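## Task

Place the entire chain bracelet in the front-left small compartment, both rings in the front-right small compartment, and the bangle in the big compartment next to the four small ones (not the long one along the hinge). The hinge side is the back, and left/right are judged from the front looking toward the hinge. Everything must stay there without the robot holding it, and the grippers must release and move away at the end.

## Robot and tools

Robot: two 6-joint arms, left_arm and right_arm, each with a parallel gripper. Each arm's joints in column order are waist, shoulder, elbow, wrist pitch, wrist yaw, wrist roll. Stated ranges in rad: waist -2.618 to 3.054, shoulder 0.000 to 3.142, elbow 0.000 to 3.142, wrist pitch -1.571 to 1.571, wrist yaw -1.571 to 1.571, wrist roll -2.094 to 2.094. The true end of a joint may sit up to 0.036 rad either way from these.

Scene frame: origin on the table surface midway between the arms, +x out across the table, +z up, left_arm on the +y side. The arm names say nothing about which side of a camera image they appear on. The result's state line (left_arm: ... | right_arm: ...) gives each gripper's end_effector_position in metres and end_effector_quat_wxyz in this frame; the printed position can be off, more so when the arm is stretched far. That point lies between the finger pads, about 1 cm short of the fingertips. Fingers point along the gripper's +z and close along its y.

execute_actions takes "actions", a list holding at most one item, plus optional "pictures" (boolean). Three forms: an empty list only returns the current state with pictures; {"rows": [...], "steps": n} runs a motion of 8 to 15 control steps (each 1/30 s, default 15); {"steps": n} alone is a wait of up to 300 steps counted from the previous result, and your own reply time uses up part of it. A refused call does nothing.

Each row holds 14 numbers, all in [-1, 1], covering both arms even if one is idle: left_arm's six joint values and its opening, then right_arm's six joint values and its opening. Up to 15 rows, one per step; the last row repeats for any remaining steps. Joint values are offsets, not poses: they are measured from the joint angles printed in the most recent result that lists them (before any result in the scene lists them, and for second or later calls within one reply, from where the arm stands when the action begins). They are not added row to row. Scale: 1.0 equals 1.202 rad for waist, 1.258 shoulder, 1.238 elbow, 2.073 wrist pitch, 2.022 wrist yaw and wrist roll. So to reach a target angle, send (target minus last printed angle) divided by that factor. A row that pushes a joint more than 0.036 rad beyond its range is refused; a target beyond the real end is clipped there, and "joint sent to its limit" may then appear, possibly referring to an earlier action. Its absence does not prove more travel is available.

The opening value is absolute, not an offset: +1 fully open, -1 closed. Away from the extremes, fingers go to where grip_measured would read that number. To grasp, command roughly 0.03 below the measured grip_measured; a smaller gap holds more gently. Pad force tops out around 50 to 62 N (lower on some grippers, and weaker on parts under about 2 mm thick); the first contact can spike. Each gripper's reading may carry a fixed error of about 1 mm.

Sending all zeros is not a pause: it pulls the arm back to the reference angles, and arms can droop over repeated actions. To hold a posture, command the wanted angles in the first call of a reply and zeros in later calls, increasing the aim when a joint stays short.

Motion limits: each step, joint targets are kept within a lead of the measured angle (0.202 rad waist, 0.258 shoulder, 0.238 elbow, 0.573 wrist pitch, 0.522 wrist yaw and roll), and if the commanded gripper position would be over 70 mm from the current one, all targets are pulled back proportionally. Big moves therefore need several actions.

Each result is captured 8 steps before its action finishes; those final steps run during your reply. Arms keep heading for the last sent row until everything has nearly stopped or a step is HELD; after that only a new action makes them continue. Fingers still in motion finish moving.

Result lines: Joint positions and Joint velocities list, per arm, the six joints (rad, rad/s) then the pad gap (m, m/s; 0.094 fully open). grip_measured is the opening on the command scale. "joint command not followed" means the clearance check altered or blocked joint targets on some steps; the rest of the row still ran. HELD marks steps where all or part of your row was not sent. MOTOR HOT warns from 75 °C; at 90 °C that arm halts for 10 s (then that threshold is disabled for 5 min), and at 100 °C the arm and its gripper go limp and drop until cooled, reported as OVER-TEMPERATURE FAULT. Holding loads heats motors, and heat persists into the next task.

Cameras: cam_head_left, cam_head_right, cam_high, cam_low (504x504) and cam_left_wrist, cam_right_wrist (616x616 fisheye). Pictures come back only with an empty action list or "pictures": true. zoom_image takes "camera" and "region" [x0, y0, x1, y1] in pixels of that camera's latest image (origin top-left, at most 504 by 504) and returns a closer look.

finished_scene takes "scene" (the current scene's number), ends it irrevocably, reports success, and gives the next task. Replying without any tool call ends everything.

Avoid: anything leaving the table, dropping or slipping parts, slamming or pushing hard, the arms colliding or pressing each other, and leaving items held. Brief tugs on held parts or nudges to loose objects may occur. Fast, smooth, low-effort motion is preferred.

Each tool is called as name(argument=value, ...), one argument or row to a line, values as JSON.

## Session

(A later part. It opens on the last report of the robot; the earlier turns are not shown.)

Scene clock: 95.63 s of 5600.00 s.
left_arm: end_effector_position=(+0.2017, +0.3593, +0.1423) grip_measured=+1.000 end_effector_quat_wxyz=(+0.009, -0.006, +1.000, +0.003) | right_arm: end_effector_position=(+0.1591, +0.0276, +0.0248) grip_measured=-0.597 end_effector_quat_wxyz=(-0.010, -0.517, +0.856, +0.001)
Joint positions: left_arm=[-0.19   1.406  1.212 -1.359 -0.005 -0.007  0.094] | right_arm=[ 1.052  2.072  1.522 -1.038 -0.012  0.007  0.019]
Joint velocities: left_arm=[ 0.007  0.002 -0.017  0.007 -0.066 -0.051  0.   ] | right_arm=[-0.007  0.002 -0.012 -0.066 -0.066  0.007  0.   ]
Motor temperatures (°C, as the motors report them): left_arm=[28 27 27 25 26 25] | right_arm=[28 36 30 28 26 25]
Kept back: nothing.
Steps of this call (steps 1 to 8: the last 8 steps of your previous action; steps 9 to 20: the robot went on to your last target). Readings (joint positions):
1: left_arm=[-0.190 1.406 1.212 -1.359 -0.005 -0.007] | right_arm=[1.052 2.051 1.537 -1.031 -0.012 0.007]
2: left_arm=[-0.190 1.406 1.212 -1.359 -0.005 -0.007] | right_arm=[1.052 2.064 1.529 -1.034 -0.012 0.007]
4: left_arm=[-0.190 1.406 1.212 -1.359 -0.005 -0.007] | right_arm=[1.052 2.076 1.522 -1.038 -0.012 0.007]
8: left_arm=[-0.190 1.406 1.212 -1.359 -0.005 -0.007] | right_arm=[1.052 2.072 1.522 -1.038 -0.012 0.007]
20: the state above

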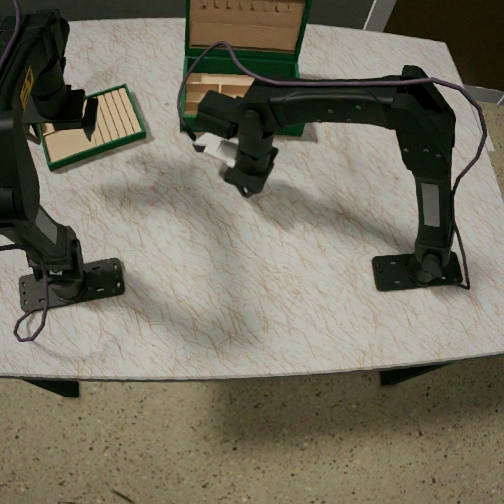

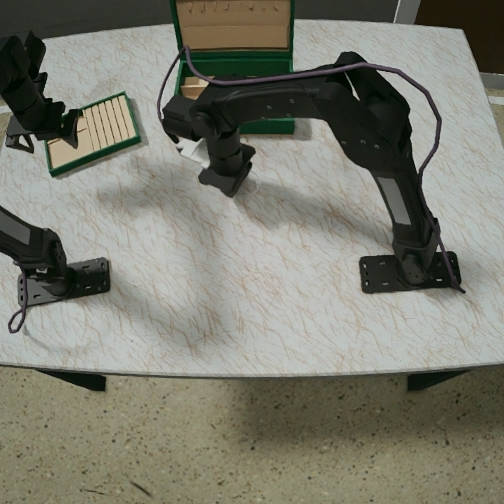

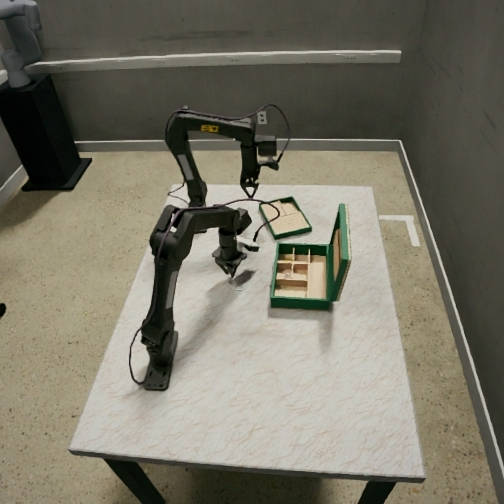

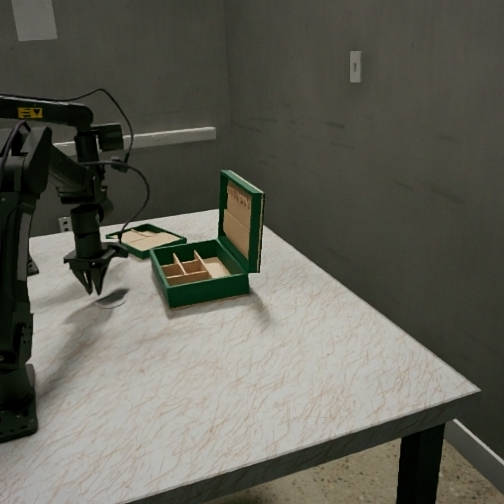

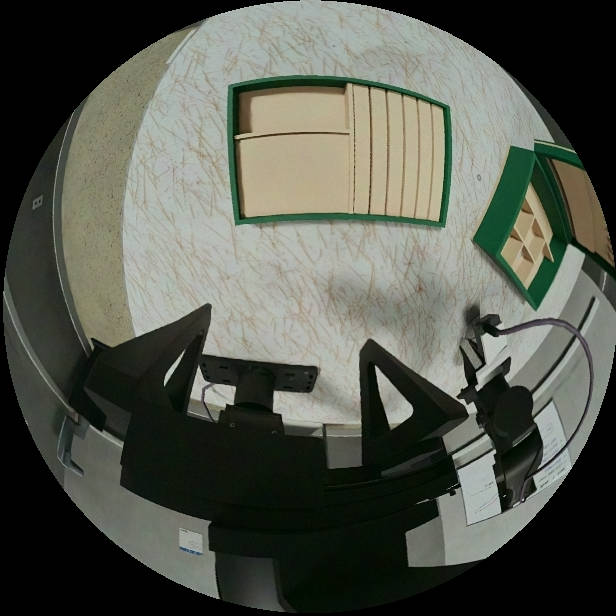

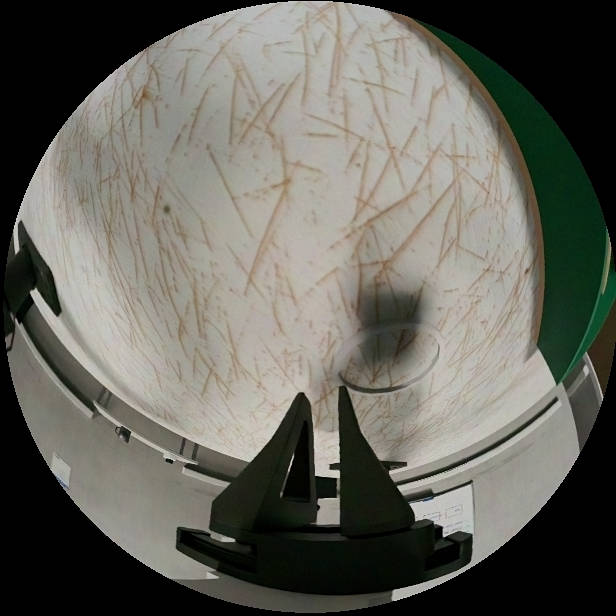

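execute_actions(
  actions=[
    {"rows":[[0,0,0,0,0,0,1,-0.025,0.01,0,0.02,0,0,-0.6],[0,0,0,0,0,0,1,-0.025,0.01,0,0.02,0,0,-0.6],[0,0,0,0,0,0,1,-0.025,0.024,0,0.02,0,0,-0.6]],"steps":15},
  ],
)

execute_actions(
  actions=[
    {"steps":18},
  ],
  pictures=true,
)

zoom_image(
  camera="cam_right_wrist",
  region=[260, 300, 460, 460],
)

Scene clock: 96.40 s of 5600.00 s.
left_arm: end_effector_position=(+0.2017, +0.3593, +0.1423) grip_measured=+1.000 end_effector_quat_wxyz=(+0.009, -0.006, +1.000, +0.003) | right_arm: end_effector_position=(+0.1694, +0.0265, +0.0175) grip_measured=-0.597 end_effector_quat_wxyz=(-0.009, -0.507, +0.862, +0.002)
Joint positions: left_arm=[-0.19   1.406  1.212 -1.359 -0.005 -0.007  0.094] | right_arm=[ 1.027  2.092  1.522 -1.015 -0.012  0.007  0.019]
Joint velocities: left_arm=[-0.022  0.007  0.002 -0.022 -0.066 -0.007  0.   ] | right_arm=[-0.037  0.129 -0.007  0.066  0.022 -0.007 -0.   ]
Motor temperatures (°C, as the motors report them): left_arm=[28 27 27 25 26 25] | right_arm=[28 36 30 28 26 25]
Steps of this call (steps 1 to 15: the robot went on to your last target; step 16: nothing new was sent; steps 17 to 23: the first 7 steps of this action). Readings (joint positions):
17: left_arm=[-0.190 1.406 1.212 -1.359 -0.005 -0.007] | right_arm=[1.051 2.072 1.522 -1.035 -0.012 0.007]
18: left_arm=[-0.190 1.406 1.212 -1.359 -0.005 -0.007] | right_arm=[1.047 2.072 1.522 -1.031 -0.012 0.007]
20: left_arm=[-0.190 1.406 1.212 -1.359 -0.005 -0.007] | right_arm=[1.037 2.077 1.522 -1.021 -0.012 0.007]
23: the state above

Scene clock: 97.00 s of 5600.00 s.
left_arm: end_effector_position=(+0.2017, +0.3593, +0.1423) grip_measured=+1.000 end_effector_quat_wxyz=(+0.009, -0.006, +1.000, +0.003) | right_arm: end_effector_position=(+0.1699, +0.0267, +0.0146) grip_measured=-0.597 end_effector_quat_wxyz=(-0.010, -0.506, +0.862, +0.001)
Joint positions: left_arm=[-0.19   1.406  1.212 -1.359 -0.005 -0.007  0.094] | right_arm=[ 1.026  2.1    1.522 -1.01  -0.012  0.007  0.019]
Joint velocities: left_arm=[-0.007  0.002 -0.017 -0.007 -0.081  0.007  0.   ] | right_arm=[-0.007  0.002  0.007  0.007 -0.022 -0.037  0.001]
Motor temperatures (°C, as the motors report them): left_arm=[28 27 27 25 26 25] | right_arm=[28 36 30 28 26 25]
Kept back: nothing.
Steps of this call (steps 1 to 8: the last 8 steps of your previous action; steps 9 to 15: the robot went on to your last target; steps 16 to 18: nothing new was sent). Readings (joint positions):
1: left_arm=[-0.190 1.406 1.212 -1.359 -0.005 -0.007] | right_arm=[1.026 2.096 1.522 -1.014 -0.012 0.007]
2: left_arm=[-0.190 1.406 1.212 -1.359 -0.005 -0.007] | right_arm=[1.026 2.098 1.522 -1.013 -0.012 0.007]
4: left_arm=[-0.190 1.406 1.212 -1.359 -0.005 -0.007] | right_arm=[1.026 2.100 1.522 -1.012 -0.012 0.007]
8: left_arm=[-0.190 1.406 1.212 -1.359 -0.005 -0.007] | right_arm=[1.026 2.100 1.522 -1.011 -0.012 0.007]
18: the state above
All arms were judged still, so your last target was given up. Only a new action makes them travel on or press farther. Fingers that are still opening or closing keep moving.

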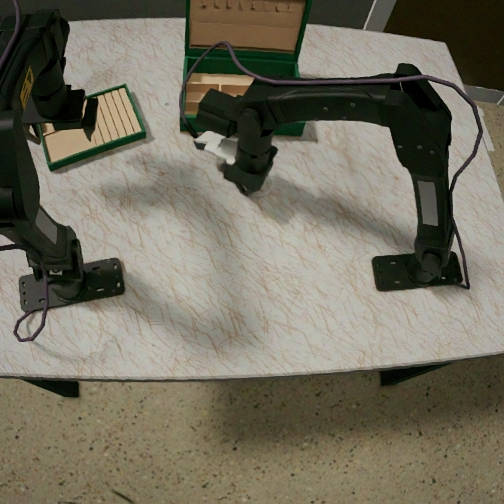

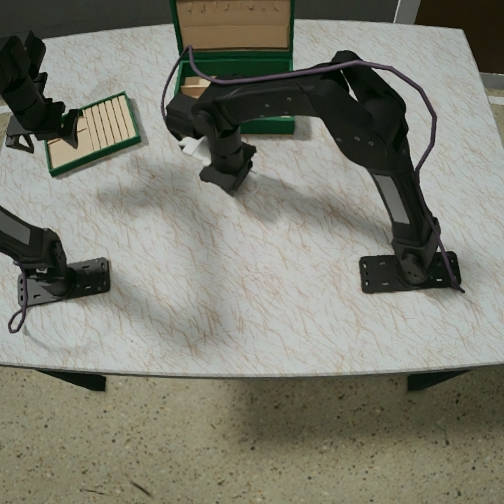

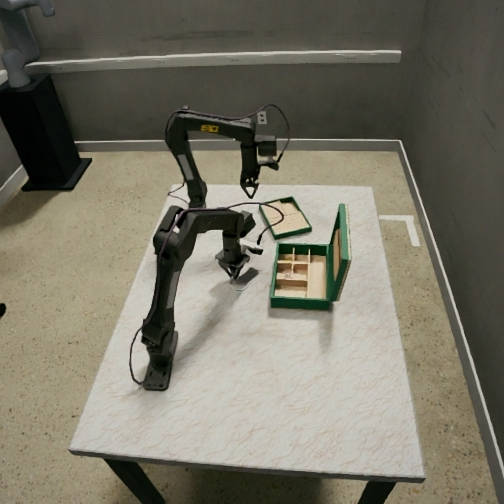

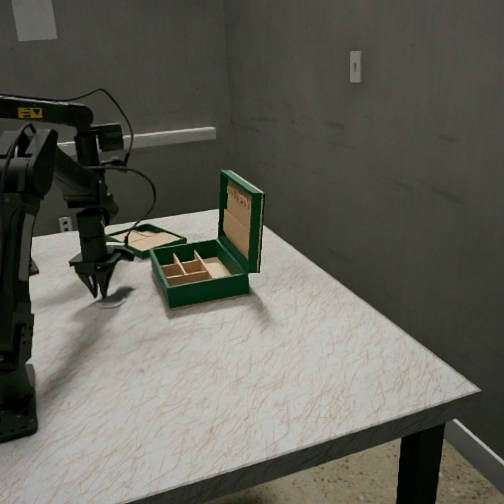

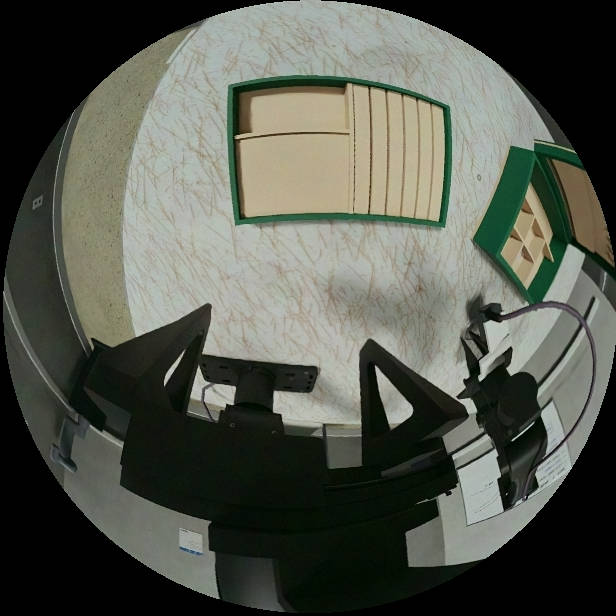

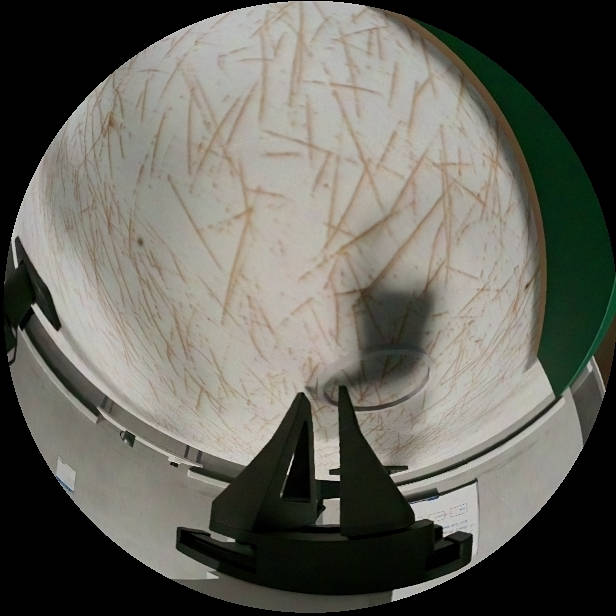

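Region (260, 300, 460, 460) of cam_right_wrist's 616x616 image, scaled by 2.520, with more detail than that image has; it fills the top 403 rows of this view, and the rest is white.

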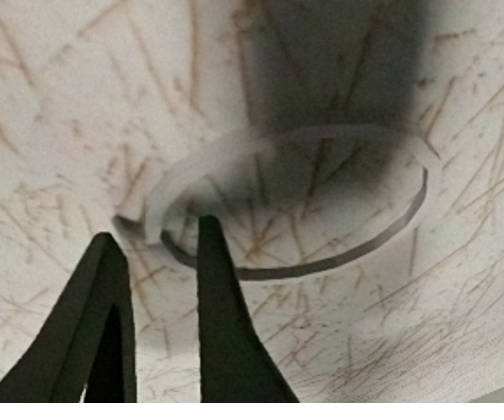

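Good. Lower and close.

execute_actions(
  actions=[
    {"rows":[[0,0,0,0,0,0,1,0,0.016,0,0.016,0,0,-0.6]],"steps":15},
  ],
)

execute_actions(
  actions=[
    {"rows":[[0,0,0,0,0,0,1,0,0,0,0,0,0,-0.7],[0,0,0,0,0,0,1,0,0,0,0,0,0,-0.78],[0,0,0,0,0,0,1,0,0,0,0,0,0,-0.84],[0,0,0,0,0,0,1,0,0,0,0,0,0,-0.89],[0,0,0,0,0,0,1,0,0,0,0,0,0,-0.93]],"steps":15},
  ],
)

execute_actions(
  actions=[
    {"steps":10},
  ],
)

Scene clock: 97.63 s of 5600.00 s.
left_arm: end_effector_position=(+0.2017, +0.3593, +0.1423) grip_measured=+1.000 end_effector_quat_wxyz=(+0.009, -0.006, +1.000, +0.003) | right_arm: end_effector_position=(+0.1710, +0.0287, +0.0092) grip_measured=-0.597 end_effector_quat_wxyz=(-0.010, -0.506, +0.862, +0.001)
Joint positions: left_arm=[-0.19   1.406  1.212 -1.359 -0.005 -0.007  0.094] | right_arm=[ 1.026  2.114  1.522 -0.994 -0.012  0.007  0.019]
Joint velocities: left_arm=[-0.002  0.012 -0.012 -0.022  0.037 -0.066  0.   ] | right_arm=[ 0.002  0.022 -0.017  0.051  0.066  0.022  0.   ]
Motor temperatures (°C, as the motors report them): left_arm=[28 27 27 25 26 25] | right_arm=[28 36 30 28 26 25]
Steps of this call (steps 1 to 12: nothing new was sent; steps 13 to 19: the first 7 steps of this action). Readings (joint positions):
13: left_arm=[-0.190 1.406 1.212 -1.359 -0.005 -0.007] | right_arm=[1.026 2.101 1.522 -1.008 -0.012 0.007]
14: left_arm=[-0.190 1.406 1.212 -1.359 -0.005 -0.007] | right_arm=[1.026 2.103 1.522 -1.004 -0.012 0.007]
16: left_arm=[-0.190 1.406 1.212 -1.359 -0.005 -0.007] | right_arm=[1.026 2.108 1.522 -0.999 -0.012 0.007]
19: the state above

Scene clock: 98.13 s of 5600.00 s.
left_arm: end_effector_position=(+0.2017, +0.3593, +0.1423) grip_measured=+1.000 end_effector_quat_wxyz=(+0.009, -0.006, +1.000, +0.003) | right_arm: end_effector_position=(+0.1713, +0.0294, +0.0090) grip_measured=-0.925 end_effector_quat_wxyz=(-0.009, -0.506, +0.862, +0.002)
Joint positions: left_arm=[-0.19   1.406  1.212 -1.359 -0.005 -0.007  0.094] | right_arm=[ 1.026  2.115  1.522 -0.991 -0.012  0.007  0.004]
Joint velocities: left_arm=[ 0.012 -0.017  0.012  0.022 -0.051 -0.007  0.   ] | right_arm=[ 0.007 -0.017  0.007 -0.007 -0.007 -0.022 -0.002]
Motor temperatures (°C, as the motors report them): left_arm=[28 27 27 25 26 25] | right_arm=[28 36 30 28 26 25]
Steps of this call (steps 1 to 8: the last 8 steps of your previous action; steps 9 to 15: the first 7 steps of this action, its rows measured from where the robot was after step 8). Readings (joint positions):
8: left_arm=[-0.190 1.406 1.212 -1.359 -0.005 -0.007] | right_arm=[1.026 2.115 1.522 -0.991 -0.012 0.007]
9: left_arm=[-0.190 1.406 1.212 -1.359 -0.005 -0.007] | right_arm=[1.026 2.115 1.522 -0.991 -0.012 0.007]
10: left_arm=[-0.190 1.406 1.212 -1.359 -0.005 -0.007] | right_arm=[1.026 2.115 1.522 -0.991 -0.012 0.007]
12: left_arm=[-0.190 1.406 1.212 -1.359 -0.005 -0.007] | right_arm=[1.026 2.115 1.522 -0.991 -0.012 0.007]
15: the state above

Scene clock: 98.47 s of 5600.00 s.
left_arm: end_effector_position=(+0.2017, +0.3593, +0.1423) grip_measured=+1.000 end_effector_quat_wxyz=(+0.009, -0.006, +1.000, +0.003) | right_arm: end_effector_position=(+0.1713, +0.0294, +0.0090) grip_measured=-0.926 end_effector_quat_wxyz=(-0.009, -0.506, +0.862, +0.002)
Joint positions: left_arm=[-0.19   1.406  1.212 -1.359 -0.005 -0.007  0.094] | right_arm=[ 1.026  2.115  1.522 -0.991 -0.012  0.007  0.003]
Joint velocities: left_arm=[ 0.002 -0.002 -0.017 -0.037 -0.022 -0.007  0.   ] | right_arm=[-0.017 -0.017  0.022  0.022  0.022  0.007  0.   ]
Motor temperatures (°C, as the motors report them): left_arm=[28 27 27 25 26 25] | right_arm=[28 36 30 28 26 25]
Kept back: nothing.
Steps of this call (steps 1 to 8: the last 8 steps of your previous action; steps 9 to 10: the robot went on to your last target). Readings (joint positions):
1: left_arm=[-0.190 1.406 1.212 -1.359 -0.005 -0.007] | right_arm=[1.026 2.115 1.522 -0.991 -0.012 0.007]
2: left_arm=[-0.190 1.406 1.212 -1.359 -0.005 -0.007] | right_arm=[1.026 2.115 1.522 -0.991 -0.012 0.007]
4: left_arm=[-0.190 1.406 1.212 -1.359 -0.005 -0.007] | right_arm=[1.026 2.115 1.522 -0.991 -0.012 0.007]
8: left_arm=[-0.190 1.406 1.212 -1.359 -0.005 -0.007] | right_arm=[1.026 2.115 1.522 -0.991 -0.012 0.007]
10: the state above

execute_actions(
  actions=[
    {"rows":[[0,0,0,0,0,0,1,0,0,0,0,0,0,-0.98]],"steps":10},
  ],
)

execute_actions(
  actions=[
    {"rows":[[0,0,0,0,0,0,1,0,-0.02,0.01,-0.015,0,0,-0.98],[0,0,0,0,0,0,1,0,-0.04,0.02,-0.03,0,0,-0.98],[0,0,0,0,0,0,1,0,-0.06,0.03,-0.045,0,0,-0.98],[0,0,0,0,0,0,1,0,-0.08,0.04,-0.06,0,0,-0.98],[0,0,0,0,0,0,1,0,-0.1,0.055,-0.08,0,0,-0.98],[0,0,0,0,0,0,1,0,-0.12,0.07,-0.1,0,0,-0.98],[0,0,0,0,0,0,1,0,-0.14,0.085,-0.12,0,0,-0.98],[0,0,0,0,0,0,1,0,-0.16,0.1,-0.14,0,0,-0.98],[0,0,0,0,0,0,1,0,-0.17,0.11,-0.155,0,0,-0.98]],"steps":15},
  ],
)

execute_actions(
  actions=[
    {"steps":15},
  ],
  pictures=true,
)

Scene clock: 99.33 s of 5600.00 s.
left_arm: end_effector_position=(+0.2017, +0.3593, +0.1423) grip_measured=+1.000 end_effector_quat_wxyz=(+0.009, -0.006, +1.000, +0.003) | right_arm: end_effector_position=(+0.1713, +0.0294, +0.0090) grip_measured=-0.967 end_effector_quat_wxyz=(-0.009, -0.506, +0.862, +0.002)
Joint positions: left_arm=[-0.19   1.406  1.212 -1.359 -0.005 -0.007  0.094] | right_arm=[ 1.026  2.115  1.522 -0.991 -0.012  0.007  0.002]
Joint velocities: left_arm=[ 0.002 -0.017 -0.017 -0.066 -0.066  0.022  0.   ] | right_arm=[-0.007 -0.002 -0.007 -0.037 -0.095 -0.022 -0.005]
Motor temperatures (°C, as the motors report them): left_arm=[28 27 27 25 26 25] | right_arm=[28 36 30 28 26 25]
Steps of this call (steps 1 to 15: the robot went on to your last target; steps 16 to 24: nothing new was sent; steps 25 to 26: the first 2 steps of this action). Readings (joint positions):
25: left_arm=[-0.190 1.406 1.212 -1.359 -0.005 -0.007] | right_arm=[1.026 2.115 1.522 -0.991 -0.012 0.007]
26: the state above

Scene clock: 99.83 s of 5600.00 s.
left_arm: end_effector_position=(+0.2017, +0.3593, +0.1423) grip_measured=+1.000 end_effector_quat_wxyz=(+0.009, -0.006, +1.000, +0.003) | right_arm: end_effector_position=(+0.1648, +0.0174, +0.0474) grip_measured=-0.970 end_effector_quat_wxyz=(-0.013, -0.506, +0.862, -0.001)
Joint positions: left_arm=[-0.19   1.406  1.212 -1.359 -0.005 -0.007  0.094] | right_arm=[ 1.026  2.031  1.552 -1.116 -0.012  0.007  0.001]
Joint velocities: left_arm=[ 0.002 -0.007  0.012 -0.037  0.022  0.051  0.   ] | right_arm=[ 0.012 -0.73   0.491 -0.857  0.007 -0.007 -0.001]
Motor temperatures (°C, as the motors report them): left_arm=[28 27 27 25 26 25] | right_arm=[28 36 30 28 26 25]
Steps of this call (steps 1 to 8: the last 8 steps of your previous action; steps 9 to 15: the first 7 steps of this action, its rows measured from where the robot was after step 8). Readings (joint positions):
8: left_arm=[-0.190 1.406 1.212 -1.359 -0.005 -0.007] | right_arm=[1.026 2.115 1.522 -0.991 -0.012 0.007]
9: left_arm=[-0.190 1.406 1.212 -1.359 -0.005 -0.007] | right_arm=[1.026 2.115 1.522 -0.994 -0.012 0.007]
10: left_arm=[-0.190 1.406 1.212 -1.359 -0.005 -0.007] | right_arm=[1.026 2.112 1.522 -1.000 -0.012 0.007]
12: left_arm=[-0.190 1.406 1.212 -1.359 -0.005 -0.007] | right_arm=[1.026 2.093 1.522 -1.031 -0.012 0.007]
15: the state above

Scene clock: 100.33 s of 5600.00 s.
left_arm: end_effector_position=(+0.2017, +0.3593, +0.1423) grip_measured=+1.000 end_effector_quat_wxyz=(+0.009, -0.006, +1.000, +0.003) | right_arm: end_effector_position=(+0.1586, +0.0061, +0.1187) grip_measured=-0.970 end_effector_quat_wxyz=(+0.008, -0.506, +0.862, +0.012)
Joint positions: left_arm=[-0.19   1.406  1.212 -1.359 -0.005 -0.007  0.094] | right_arm=[ 1.026  1.899  1.653 -1.3   -0.012  0.007  0.001]
Joint velocities: left_arm=[-0.017 -0.007 -0.007 -0.051 -0.051  0.007  0.   ] | right_arm=[ 0.007 -0.007 -0.007 -0.095 -0.007 -0.007  0.   ]
Motor temperatures (°C, as the motors report them): left_arm=[28 27 27 25 26 25] | right_arm=[28 36 30 28 26 25]
Kept back: nothing.
Steps of this call (steps 1 to 8: the last 8 steps of your previous action; steps 9 to 15: the robot went on to your last target). Readings (joint positions):
1: left_arm=[-0.190 1.406 1.212 -1.359 -0.005 -0.007] | right_arm=[1.026 2.003 1.572 -1.147 -0.012 0.007]
2: left_arm=[-0.190 1.406 1.212 -1.359 -0.005 -0.007] | right_arm=[1.026 1.974 1.593 -1.178 -0.012 0.007]
4: left_arm=[-0.190 1.406 1.212 -1.359 -0.005 -0.007] | right_arm=[1.026 1.921 1.630 -1.221 -0.012 0.007]
8: left_arm=[-0.190 1.406 1.212 -1.359 -0.005 -0.007] | right_arm=[1.026 1.881 1.653 -1.266 -0.012 0.007]
15: the state above

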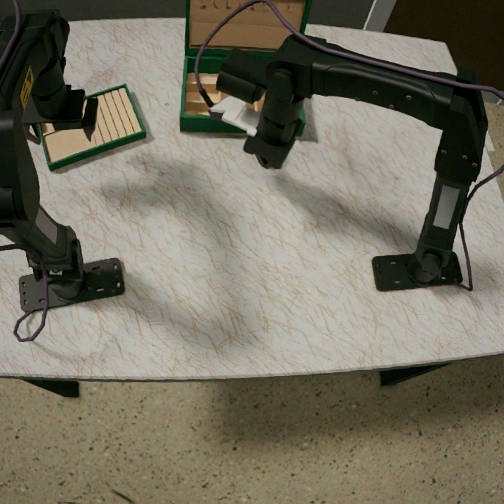

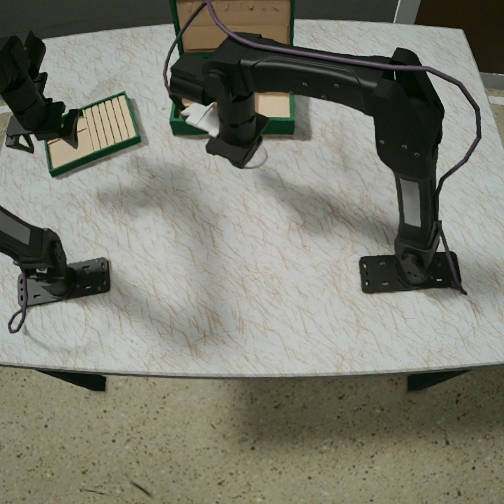

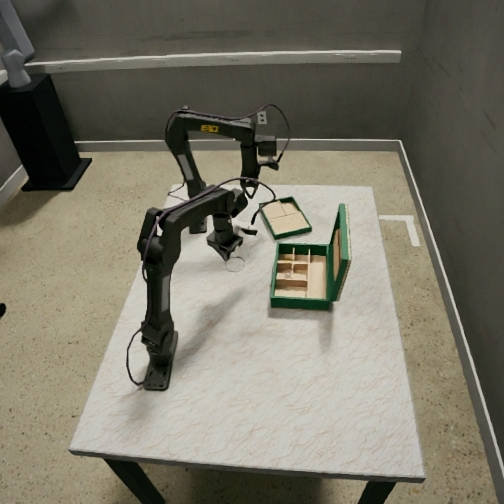

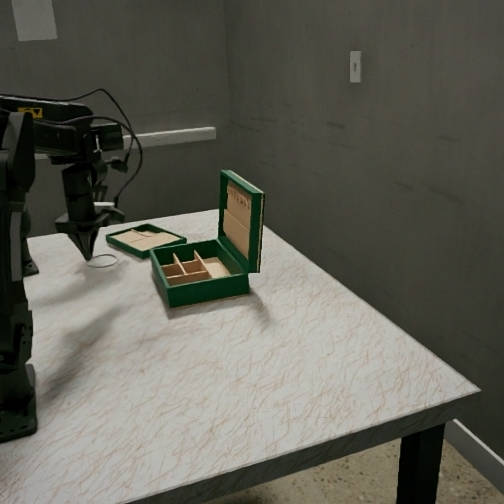

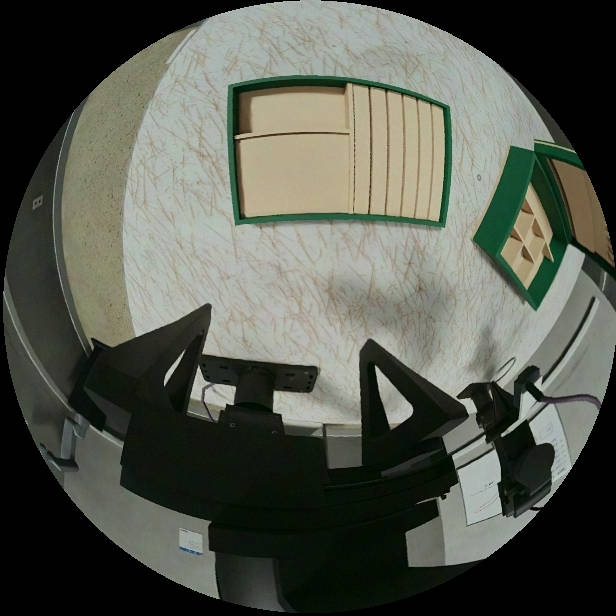

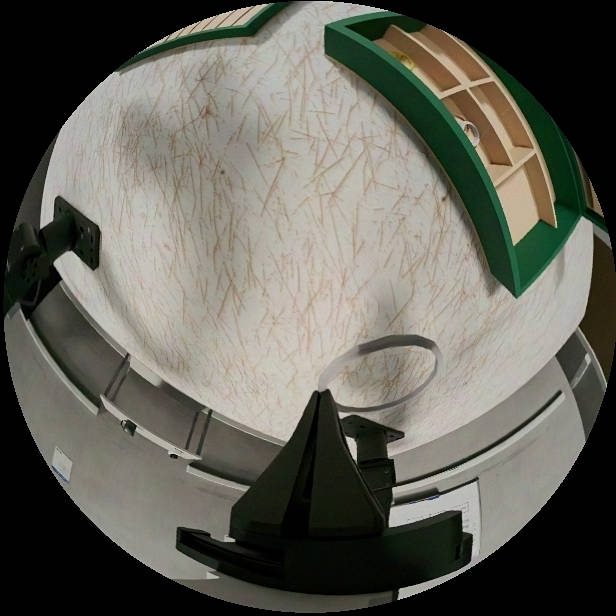

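execute_actions(
  actions=[
    {"rows":[[0,0,0,0,0,0,1,-0.02,0.01,0.02,0.005,0,0,-1],[0,0,0,0,0,0,1,-0.04,0.02,0.035,0.01,0,0,-1],[0,0,0,0,0,0,1,-0.06,0.03,0.05,0.02,0,0,-1],[0,0,0,0,0,0,1,-0.085,0.045,0.07,0.03,0,0,-1],[0,0,0,0,0,0,1,-0.11,0.06,0.09,0.035,0,0,-1],[0,0,0,0,0,0,1,-0.135,0.075,0.11,0.045,0,0,-1],[0,0,0,0,0,0,1,-0.16,0.09,0.13,0.05,0,0,-1],[0,0,0,0,0,0,1,-0.185,0.105,0.15,0.06,0,0,-1],[0,0,0,0,0,0,1,-0.21,0.12,0.17,0.07,0,0,-1],[0,0,0,0,0,0,1,-0.235,0.135,0.19,0.08,0,0,-1],[0,0,0,0,0,0,1,-0.26,0.15,0.21,0.088,0,0,-1],[0,0,0,0,0,0,1,-0.285,0.165,0.225,0.095,0,0,-1],[0,0,0,0,0,0,1,-0.31,0.18,0.24,0.1,0,0,-1],[0,0,0,0,0,0,1,-0.33,0.19,0.25,0.108,0,0,-1]],"steps":15},
  ],
)

execute_actions(
  actions=[
    {"steps":30},
  ],
  pictures=true,
)

Scene clock: 101.10 s of 5600.00 s.
left_arm: end_effector_position=(+0.2017, +0.3593, +0.1423) grip_measured=+1.000 end_effector_quat_wxyz=(+0.009, -0.006, +1.000, +0.003) | right_arm: end_effector_position=(+0.2114, +0.0100, +0.1178) grip_measured=-0.981 end_effector_quat_wxyz=(+0.030, -0.455, +0.889, +0.027)
Joint positions: left_arm=[-0.19   1.406  1.212 -1.359 -0.005 -0.007  0.094] | right_arm=[ 0.91   1.972  1.747 -1.269 -0.02   0.007  0.001]
Joint velocities: left_arm=[-0.012 -0.012  0.007 -0.007 -0.022  0.022  0.   ] | right_arm=[-0.921  0.589  0.74   0.447 -0.066  0.007 -0.   ]
Motor temperatures (°C, as the motors report them): left_arm=[28 27 27 25 26 25] | right_arm=[28 36 30 28 26 25]
Steps of this call (steps 1 to 15: the robot went on to your last target; step 16: nothing new was sent; steps 17 to 23: the first 7 steps of this action). Readings (joint positions):
17: left_arm=[-0.190 1.406 1.212 -1.359 -0.005 -0.007] | right_arm=[1.025 1.899 1.653 -1.306 -0.012 0.007]
18: left_arm=[-0.190 1.406 1.212 -1.359 -0.005 -0.007] | right_arm=[1.020 1.901 1.656 -1.306 -0.014 0.007]
20: left_arm=[-0.190 1.406 1.212 -1.359 -0.005 -0.007] | right_arm=[0.993 1.919 1.679 -1.301 -0.017 0.007]
23: the state above

Scene clock: 102.10 s of 5600.00 s.
left_arm: end_effector_position=(+0.2017, +0.3593, +0.1423) grip_measured=+1.000 end_effector_quat_wxyz=(+0.009, -0.006, +1.000, +0.003) | right_arm: end_effector_position=(+0.3623, -0.0143, +0.1084) grip_measured=-0.981 end_effector_quat_wxyz=(+0.125, -0.322, +0.937, +0.048)
Joint positions: left_arm=[-0.19   1.406  1.212 -1.359 -0.005 -0.007  0.094] | right_arm=[ 0.626  2.142  1.93  -1.091 -0.008  0.007  0.001]
Joint velocities: left_arm=[ 0.027  0.012 -0.022  0.022 -0.037 -0.022  0.   ] | right_arm=[-0.012 -0.002  0.002  0.007 -0.022  0.037 -0.001]
Motor temperatures (°C, as the motors report them): left_arm=[28 27 27 25 26 25] | right_arm=[28 36 30 28 26 25]
Kept back: nothing.
Steps of this call (steps 1 to 8: the last 8 steps of your previous action; steps 9 to 30: the robot went on to your last target). Readings (joint positions):
1: left_arm=[-0.190 1.406 1.212 -1.359 -0.005 -0.007] | right_arm=[0.876 1.993 1.772 -1.252 -0.020 0.007]
2: left_arm=[-0.190 1.406 1.212 -1.359 -0.005 -0.007] | right_arm=[0.842 2.013 1.797 -1.235 -0.020 0.007]
4: left_arm=[-0.190 1.406 1.212 -1.359 -0.005 -0.007] | right_arm=[0.774 2.055 1.846 -1.198 -0.020 0.007]
8: left_arm=[-0.190 1.406 1.212 -1.359 -0.005 -0.007] | right_arm=[0.654 2.124 1.922 -1.126 -0.018 0.007]
30: the state above

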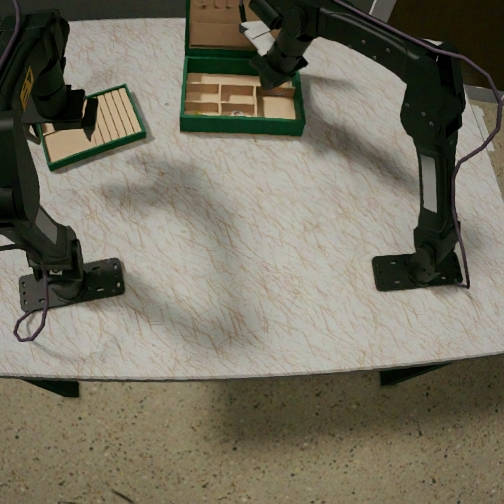

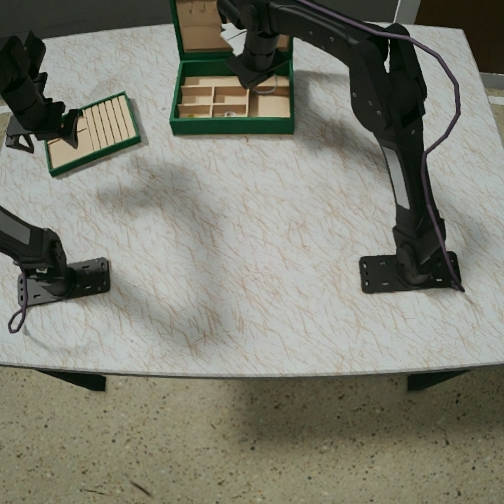

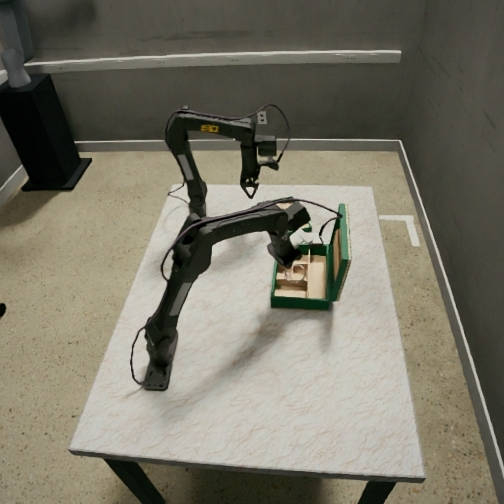

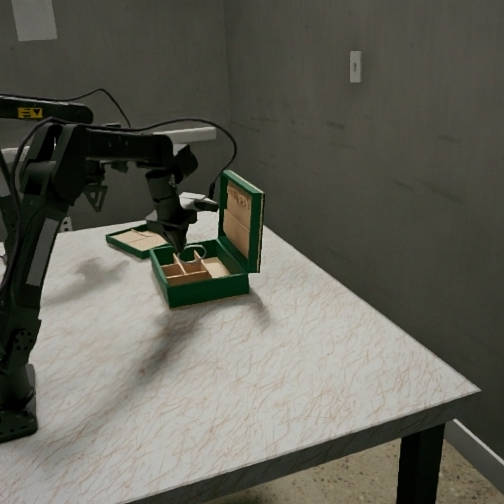

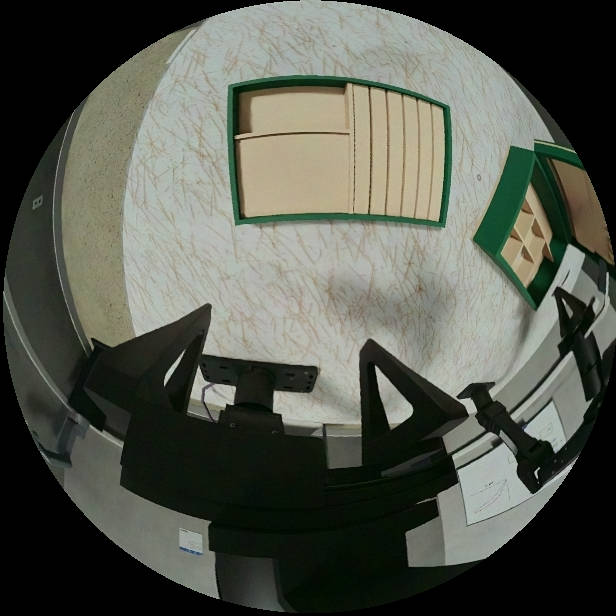

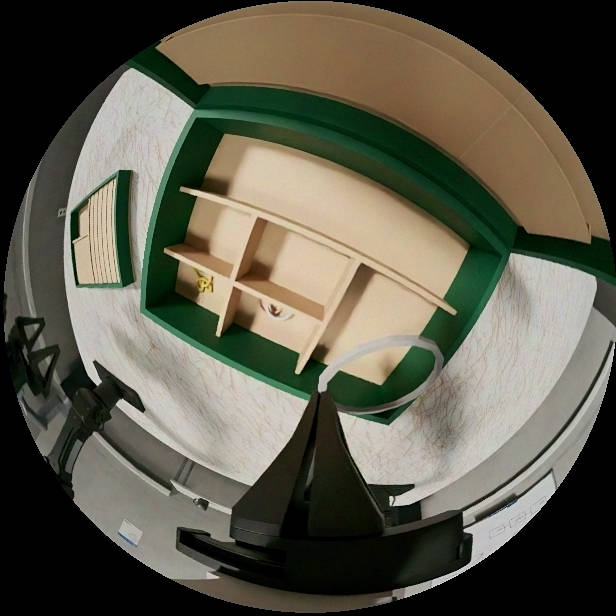

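execute_actions(
  actions=[
    {"rows":[[0,0,0,0,0,0,1,-0.01,0.01,0.01,0,0,0,-1],[0,0,0,0,0,0,1,-0.02,0.02,0.01,0,0,0,-1],[0,0,0,0,0,0,1,-0.025,0.03,0.01,0,0,0,-1],[0,0,0,0,0,0,1,-0.025,0.04,0.01,0,0,0,-1],[0,0,0,0,0,0,1,-0.025,0.05,0.01,0,0,0,-1],[0,0,0,0,0,0,1,-0.025,0.06,0.01,0,0,0,-1]],"steps":15},
  ],
)

execute_actions(
  actions=[
    {"steps":15},
  ],
  pictures=true,
)

Scene clock: 102.67 s of 5600.00 s.
left_arm: end_effector_position=(+0.2017, +0.3593, +0.1423) grip_measured=+1.000 end_effector_quat_wxyz=(+0.009, -0.006, +1.000, +0.003) | right_arm: end_effector_position=(+0.3677, -0.0226, +0.0875) grip_measured=-0.981 end_effector_quat_wxyz=(+0.104, -0.313, +0.943, +0.040)
Joint positions: left_arm=[-0.19   1.406  1.212 -1.359 -0.005 -0.007  0.094] | right_arm=[ 0.605  2.187  1.93  -1.09  -0.008  0.007  0.001]
Joint velocities: left_arm=[ 0.007 -0.032  0.012 -0.051  0.081  0.022  0.   ] | right_arm=[-0.129  0.403 -0.007 -0.051 -0.007 -0.007 -0.   ]
Motor temperatures (°C, as the motors report them): left_arm=[28 27 27 25 26 25] | right_arm=[28 36 30 28 26 25]
Steps of this call (steps 1 to 10: the robot went on to your last target; steps 11 to 17: the first 7 steps of this action). Readings (joint positions):
11: left_arm=[-0.190 1.406 1.212 -1.359 -0.005 -0.007] | right_arm=[0.626 2.142 1.930 -1.090 -0.008 0.007]
12: left_arm=[-0.190 1.406 1.212 -1.359 -0.005 -0.007] | right_arm=[0.624 2.143 1.930 -1.091 -0.008 0.007]
14: left_arm=[-0.190 1.406 1.212 -1.359 -0.005 -0.007] | right_arm=[0.618 2.153 1.930 -1.090 -0.008 0.007]
17: the state above

Scene clock: 103.17 s of 5600.00 s.
left_arm: end_effector_position=(+0.2017, +0.3593, +0.1423) grip_measured=+1.000 end_effector_quat_wxyz=(+0.009, -0.006, +1.000, +0.003) | right_arm: end_effector_position=(+0.3679, -0.0259, +0.0676) grip_measured=-0.981 end_effector_quat_wxyz=(+0.084, -0.311, +0.946, +0.033)
Joint positions: left_arm=[-0.19   1.406  1.212 -1.359 -0.005 -0.007  0.094] | right_arm=[ 0.599  2.23   1.93  -1.091 -0.008  0.007  0.001]
Joint velocities: left_arm=[-0.007  0.002 -0.012 -0.037 -0.066 -0.081  0.   ] | right_arm=[ 0.002  0.007  0.022 -0.125  0.007  0.007  0.001]
Motor temperatures (°C, as the motors report them): left_arm=[28 27 27 25 26 25] | right_arm=[28 36 30 28 26 25]
Kept back: nothing.
Steps of this call (steps 1 to 8: the last 8 steps of your previous action; steps 9 to 15: the robot went on to your last target). Readings (joint positions):
1: left_arm=[-0.190 1.406 1.212 -1.359 -0.005 -0.007] | right_arm=[0.602 2.200 1.930 -1.090 -0.008 0.007]
2: left_arm=[-0.190 1.406 1.212 -1.359 -0.005 -0.007] | right_arm=[0.600 2.212 1.930 -1.090 -0.008 0.007]
4: left_arm=[-0.190 1.406 1.212 -1.359 -0.005 -0.007] | right_arm=[0.599 2.227 1.930 -1.091 -0.008 0.007]
8: left_arm=[-0.190 1.406 1.212 -1.359 -0.005 -0.007] | right_arm=[0.599 2.230 1.930 -1.091 -0.008 0.007]
15: the state above

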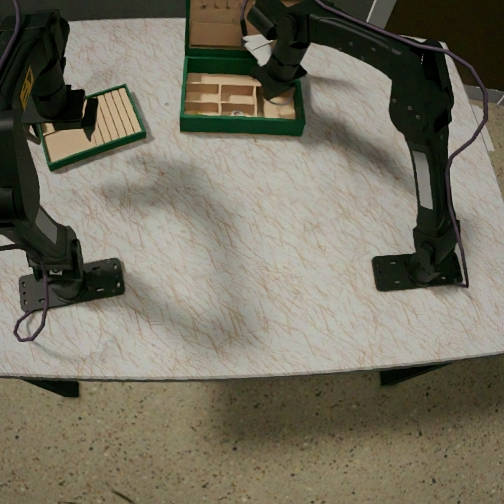

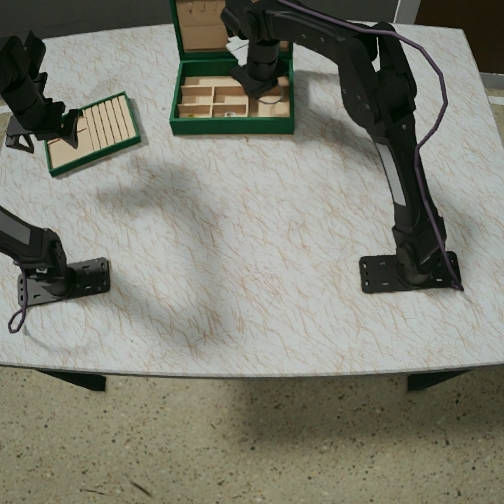

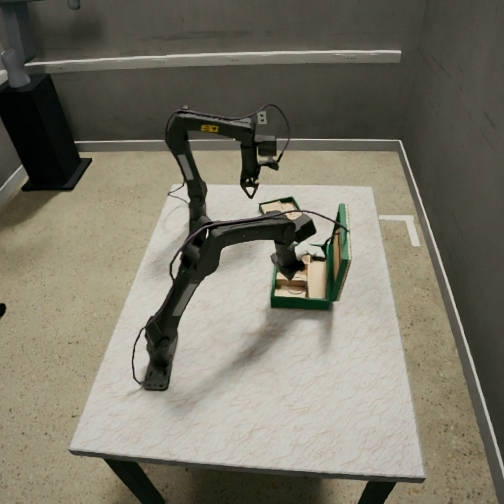

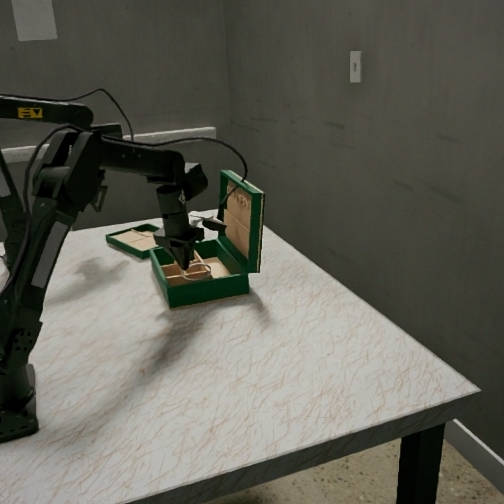

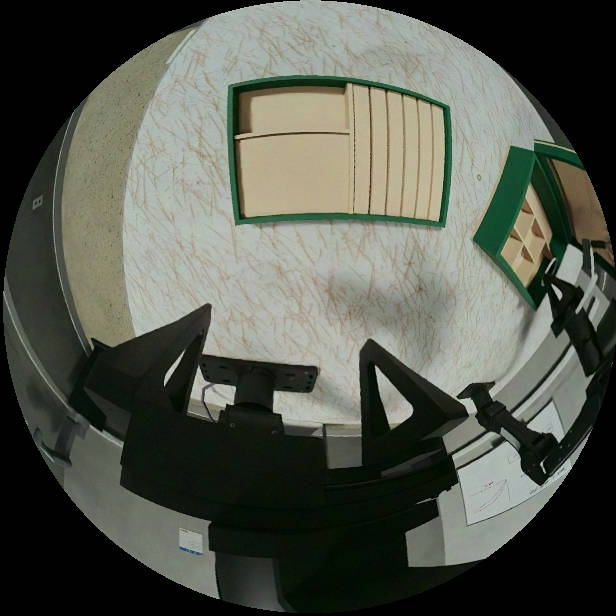

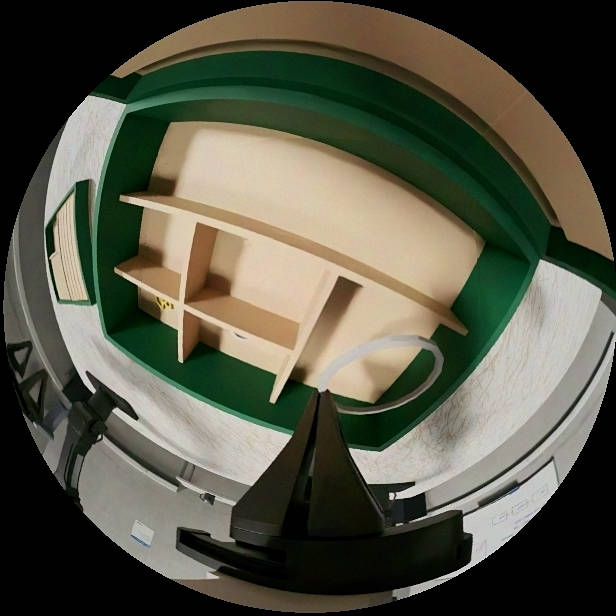

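execute_actions(
  actions=[
    {"rows":[[0,0,0,0,0,0,1,0.012,0,0.01,0.005,0,0,-1],[0,0,0,0,0,0,1,0.022,0,0.01,0.01,0,0,-1],[0,0,0,0,0,0,1,0.022,0,0.01,0.01,0,0,-1],[0,0,0,0,0,0,1,0.022,0.01,0.01,0.01,0,0,-1],[0,0,0,0,0,0,1,0.022,0.02,0.01,0.01,0,0,-1],[0,0,0,0,0,0,1,0.022,0.03,0.01,0.01,0,0,-1],[0,0,0,0,0,0,1,0.022,0.04,0.01,0.01,0,0,-1]],"steps":15},
  ],
)

execute_actions(
  actions=[
    {"steps":15},
  ],
  pictures=true,
)

Scene clock: 104.00 s of 5600.00 s.
left_arm: end_effector_position=(+0.2017, +0.3593, +0.1423) grip_measured=+1.000 end_effector_quat_wxyz=(+0.009, -0.006, +1.000, +0.003) | right_arm: end_effector_position=(+0.3633, -0.0184, +0.0623) grip_measured=-0.981 end_effector_quat_wxyz=(+0.081, -0.320, +0.943, +0.032)
Joint positions: left_arm=[-0.19   1.406  1.212 -1.359 -0.005 -0.007  0.094] | right_arm=[ 0.618  2.243  1.93  -1.084 -0.008  0.007  0.001]
Joint velocities: left_arm=[-0.002 -0.007 -0.007  0.007  0.037 -0.007  0.   ] | right_arm=[ 0.066  0.188  0.012 -0.051  0.007 -0.037  0.   ]
Motor temperatures (°C, as the motors report them): left_arm=[28 27 28 25 26 25] | right_arm=[28 36 30 28 26 25]
Steps of this call (steps 1 to 15: the robot went on to your last target; steps 16 to 18: nothing new was sent; steps 19 to 25: the first 7 steps of this action). Readings (joint positions):
19: left_arm=[-0.190 1.406 1.212 -1.359 -0.005 -0.007] | right_arm=[0.600 2.230 1.930 -1.091 -0.008 0.007]
20: left_arm=[-0.190 1.406 1.212 -1.359 -0.005 -0.007] | right_arm=[0.601 2.230 1.930 -1.090 -0.008 0.007]
22: left_arm=[-0.190 1.406 1.212 -1.359 -0.005 -0.007] | right_arm=[0.607 2.231 1.930 -1.088 -0.008 0.007]
25: the state above

Scene clock: 104.50 s of 5600.00 s.
left_arm: end_effector_position=(+0.2017, +0.3593, +0.1423) grip_measured=+1.000 end_effector_quat_wxyz=(+0.009, -0.006, +1.000, +0.003) | right_arm: end_effector_position=(+0.3603, -0.0184, +0.0417) grip_measured=-0.981 end_effector_quat_wxyz=(+0.061, -0.322, +0.944, +0.026)
Joint positions: left_arm=[-0.19   1.406  1.212 -1.359 -0.005 -0.007  0.094] | right_arm=[ 0.621  2.288  1.93  -1.081 -0.008  0.007  0.001]
Joint velocities: left_arm=[-0.022  0.007 -0.017  0.022 -0.022 -0.007  0.   ] | right_arm=[-0.007  0.007 -0.027 -0.022 -0.037 -0.007 -0.001]
Motor temperatures (°C, as the motors report them): left_arm=[28 27 28 25 26 25] | right_arm=[28 36 30 28 26 25]
Kept back: nothing.
Steps of this call (steps 1 to 8: the last 8 steps of your previous action; steps 9 to 15: the robot went on to your last target). Readings (joint positions):
1: left_arm=[-0.190 1.406 1.212 -1.359 -0.005 -0.007] | right_arm=[0.619 2.251 1.930 -1.082 -0.008 0.007]
2: left_arm=[-0.190 1.406 1.212 -1.359 -0.005 -0.007] | right_arm=[0.621 2.260 1.930 -1.082 -0.008 0.007]
4: left_arm=[-0.190 1.406 1.212 -1.359 -0.005 -0.007] | right_arm=[0.621 2.276 1.930 -1.082 -0.008 0.007]
8: left_arm=[-0.190 1.406 1.212 -1.359 -0.005 -0.007] | right_arm=[0.621 2.288 1.930 -1.082 -0.008 0.007]
15: the state above

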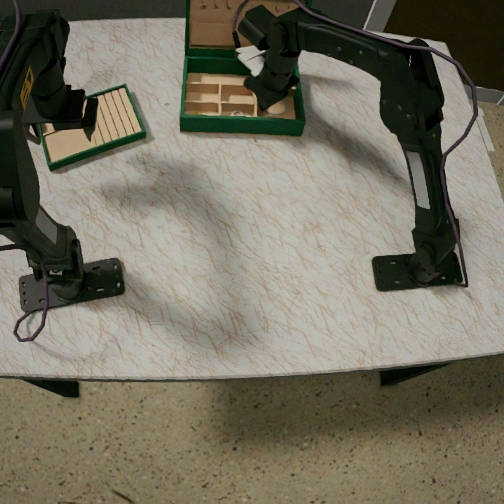

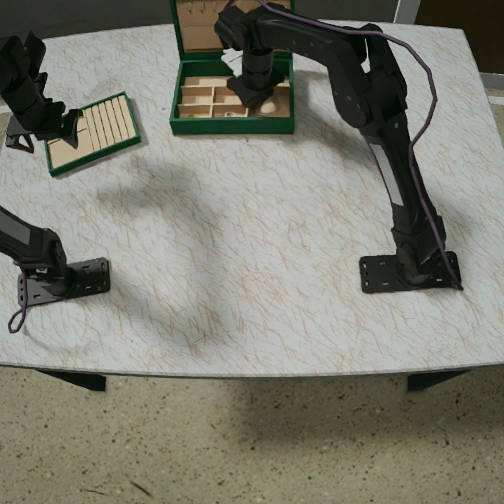

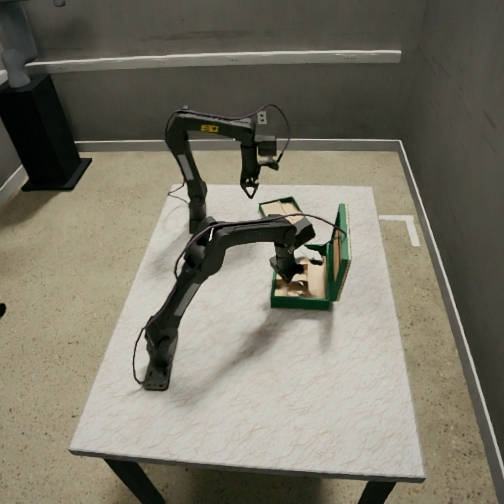

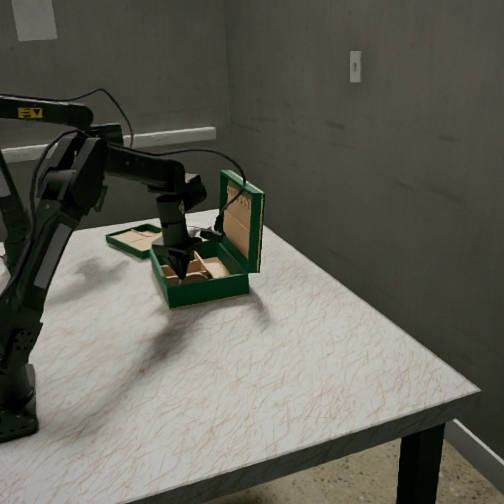

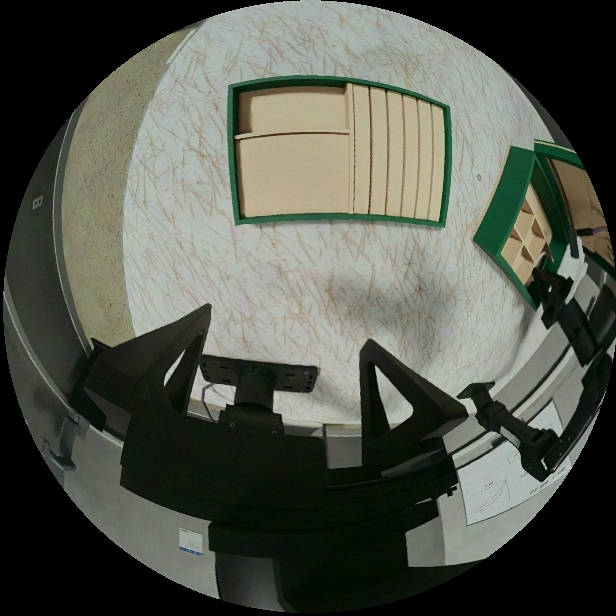

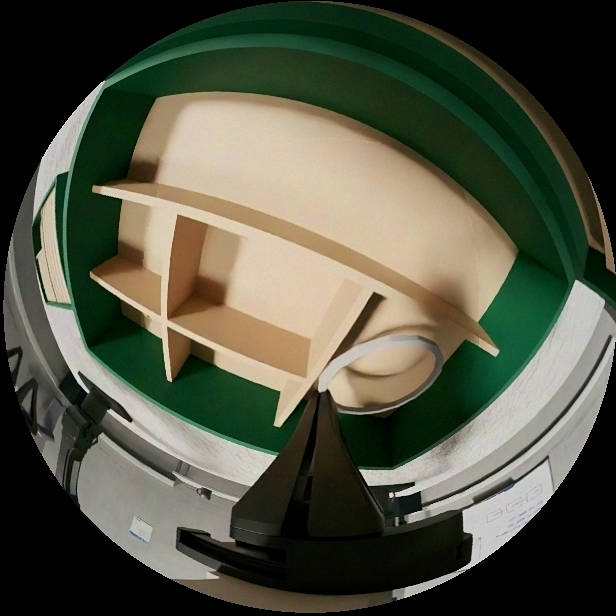

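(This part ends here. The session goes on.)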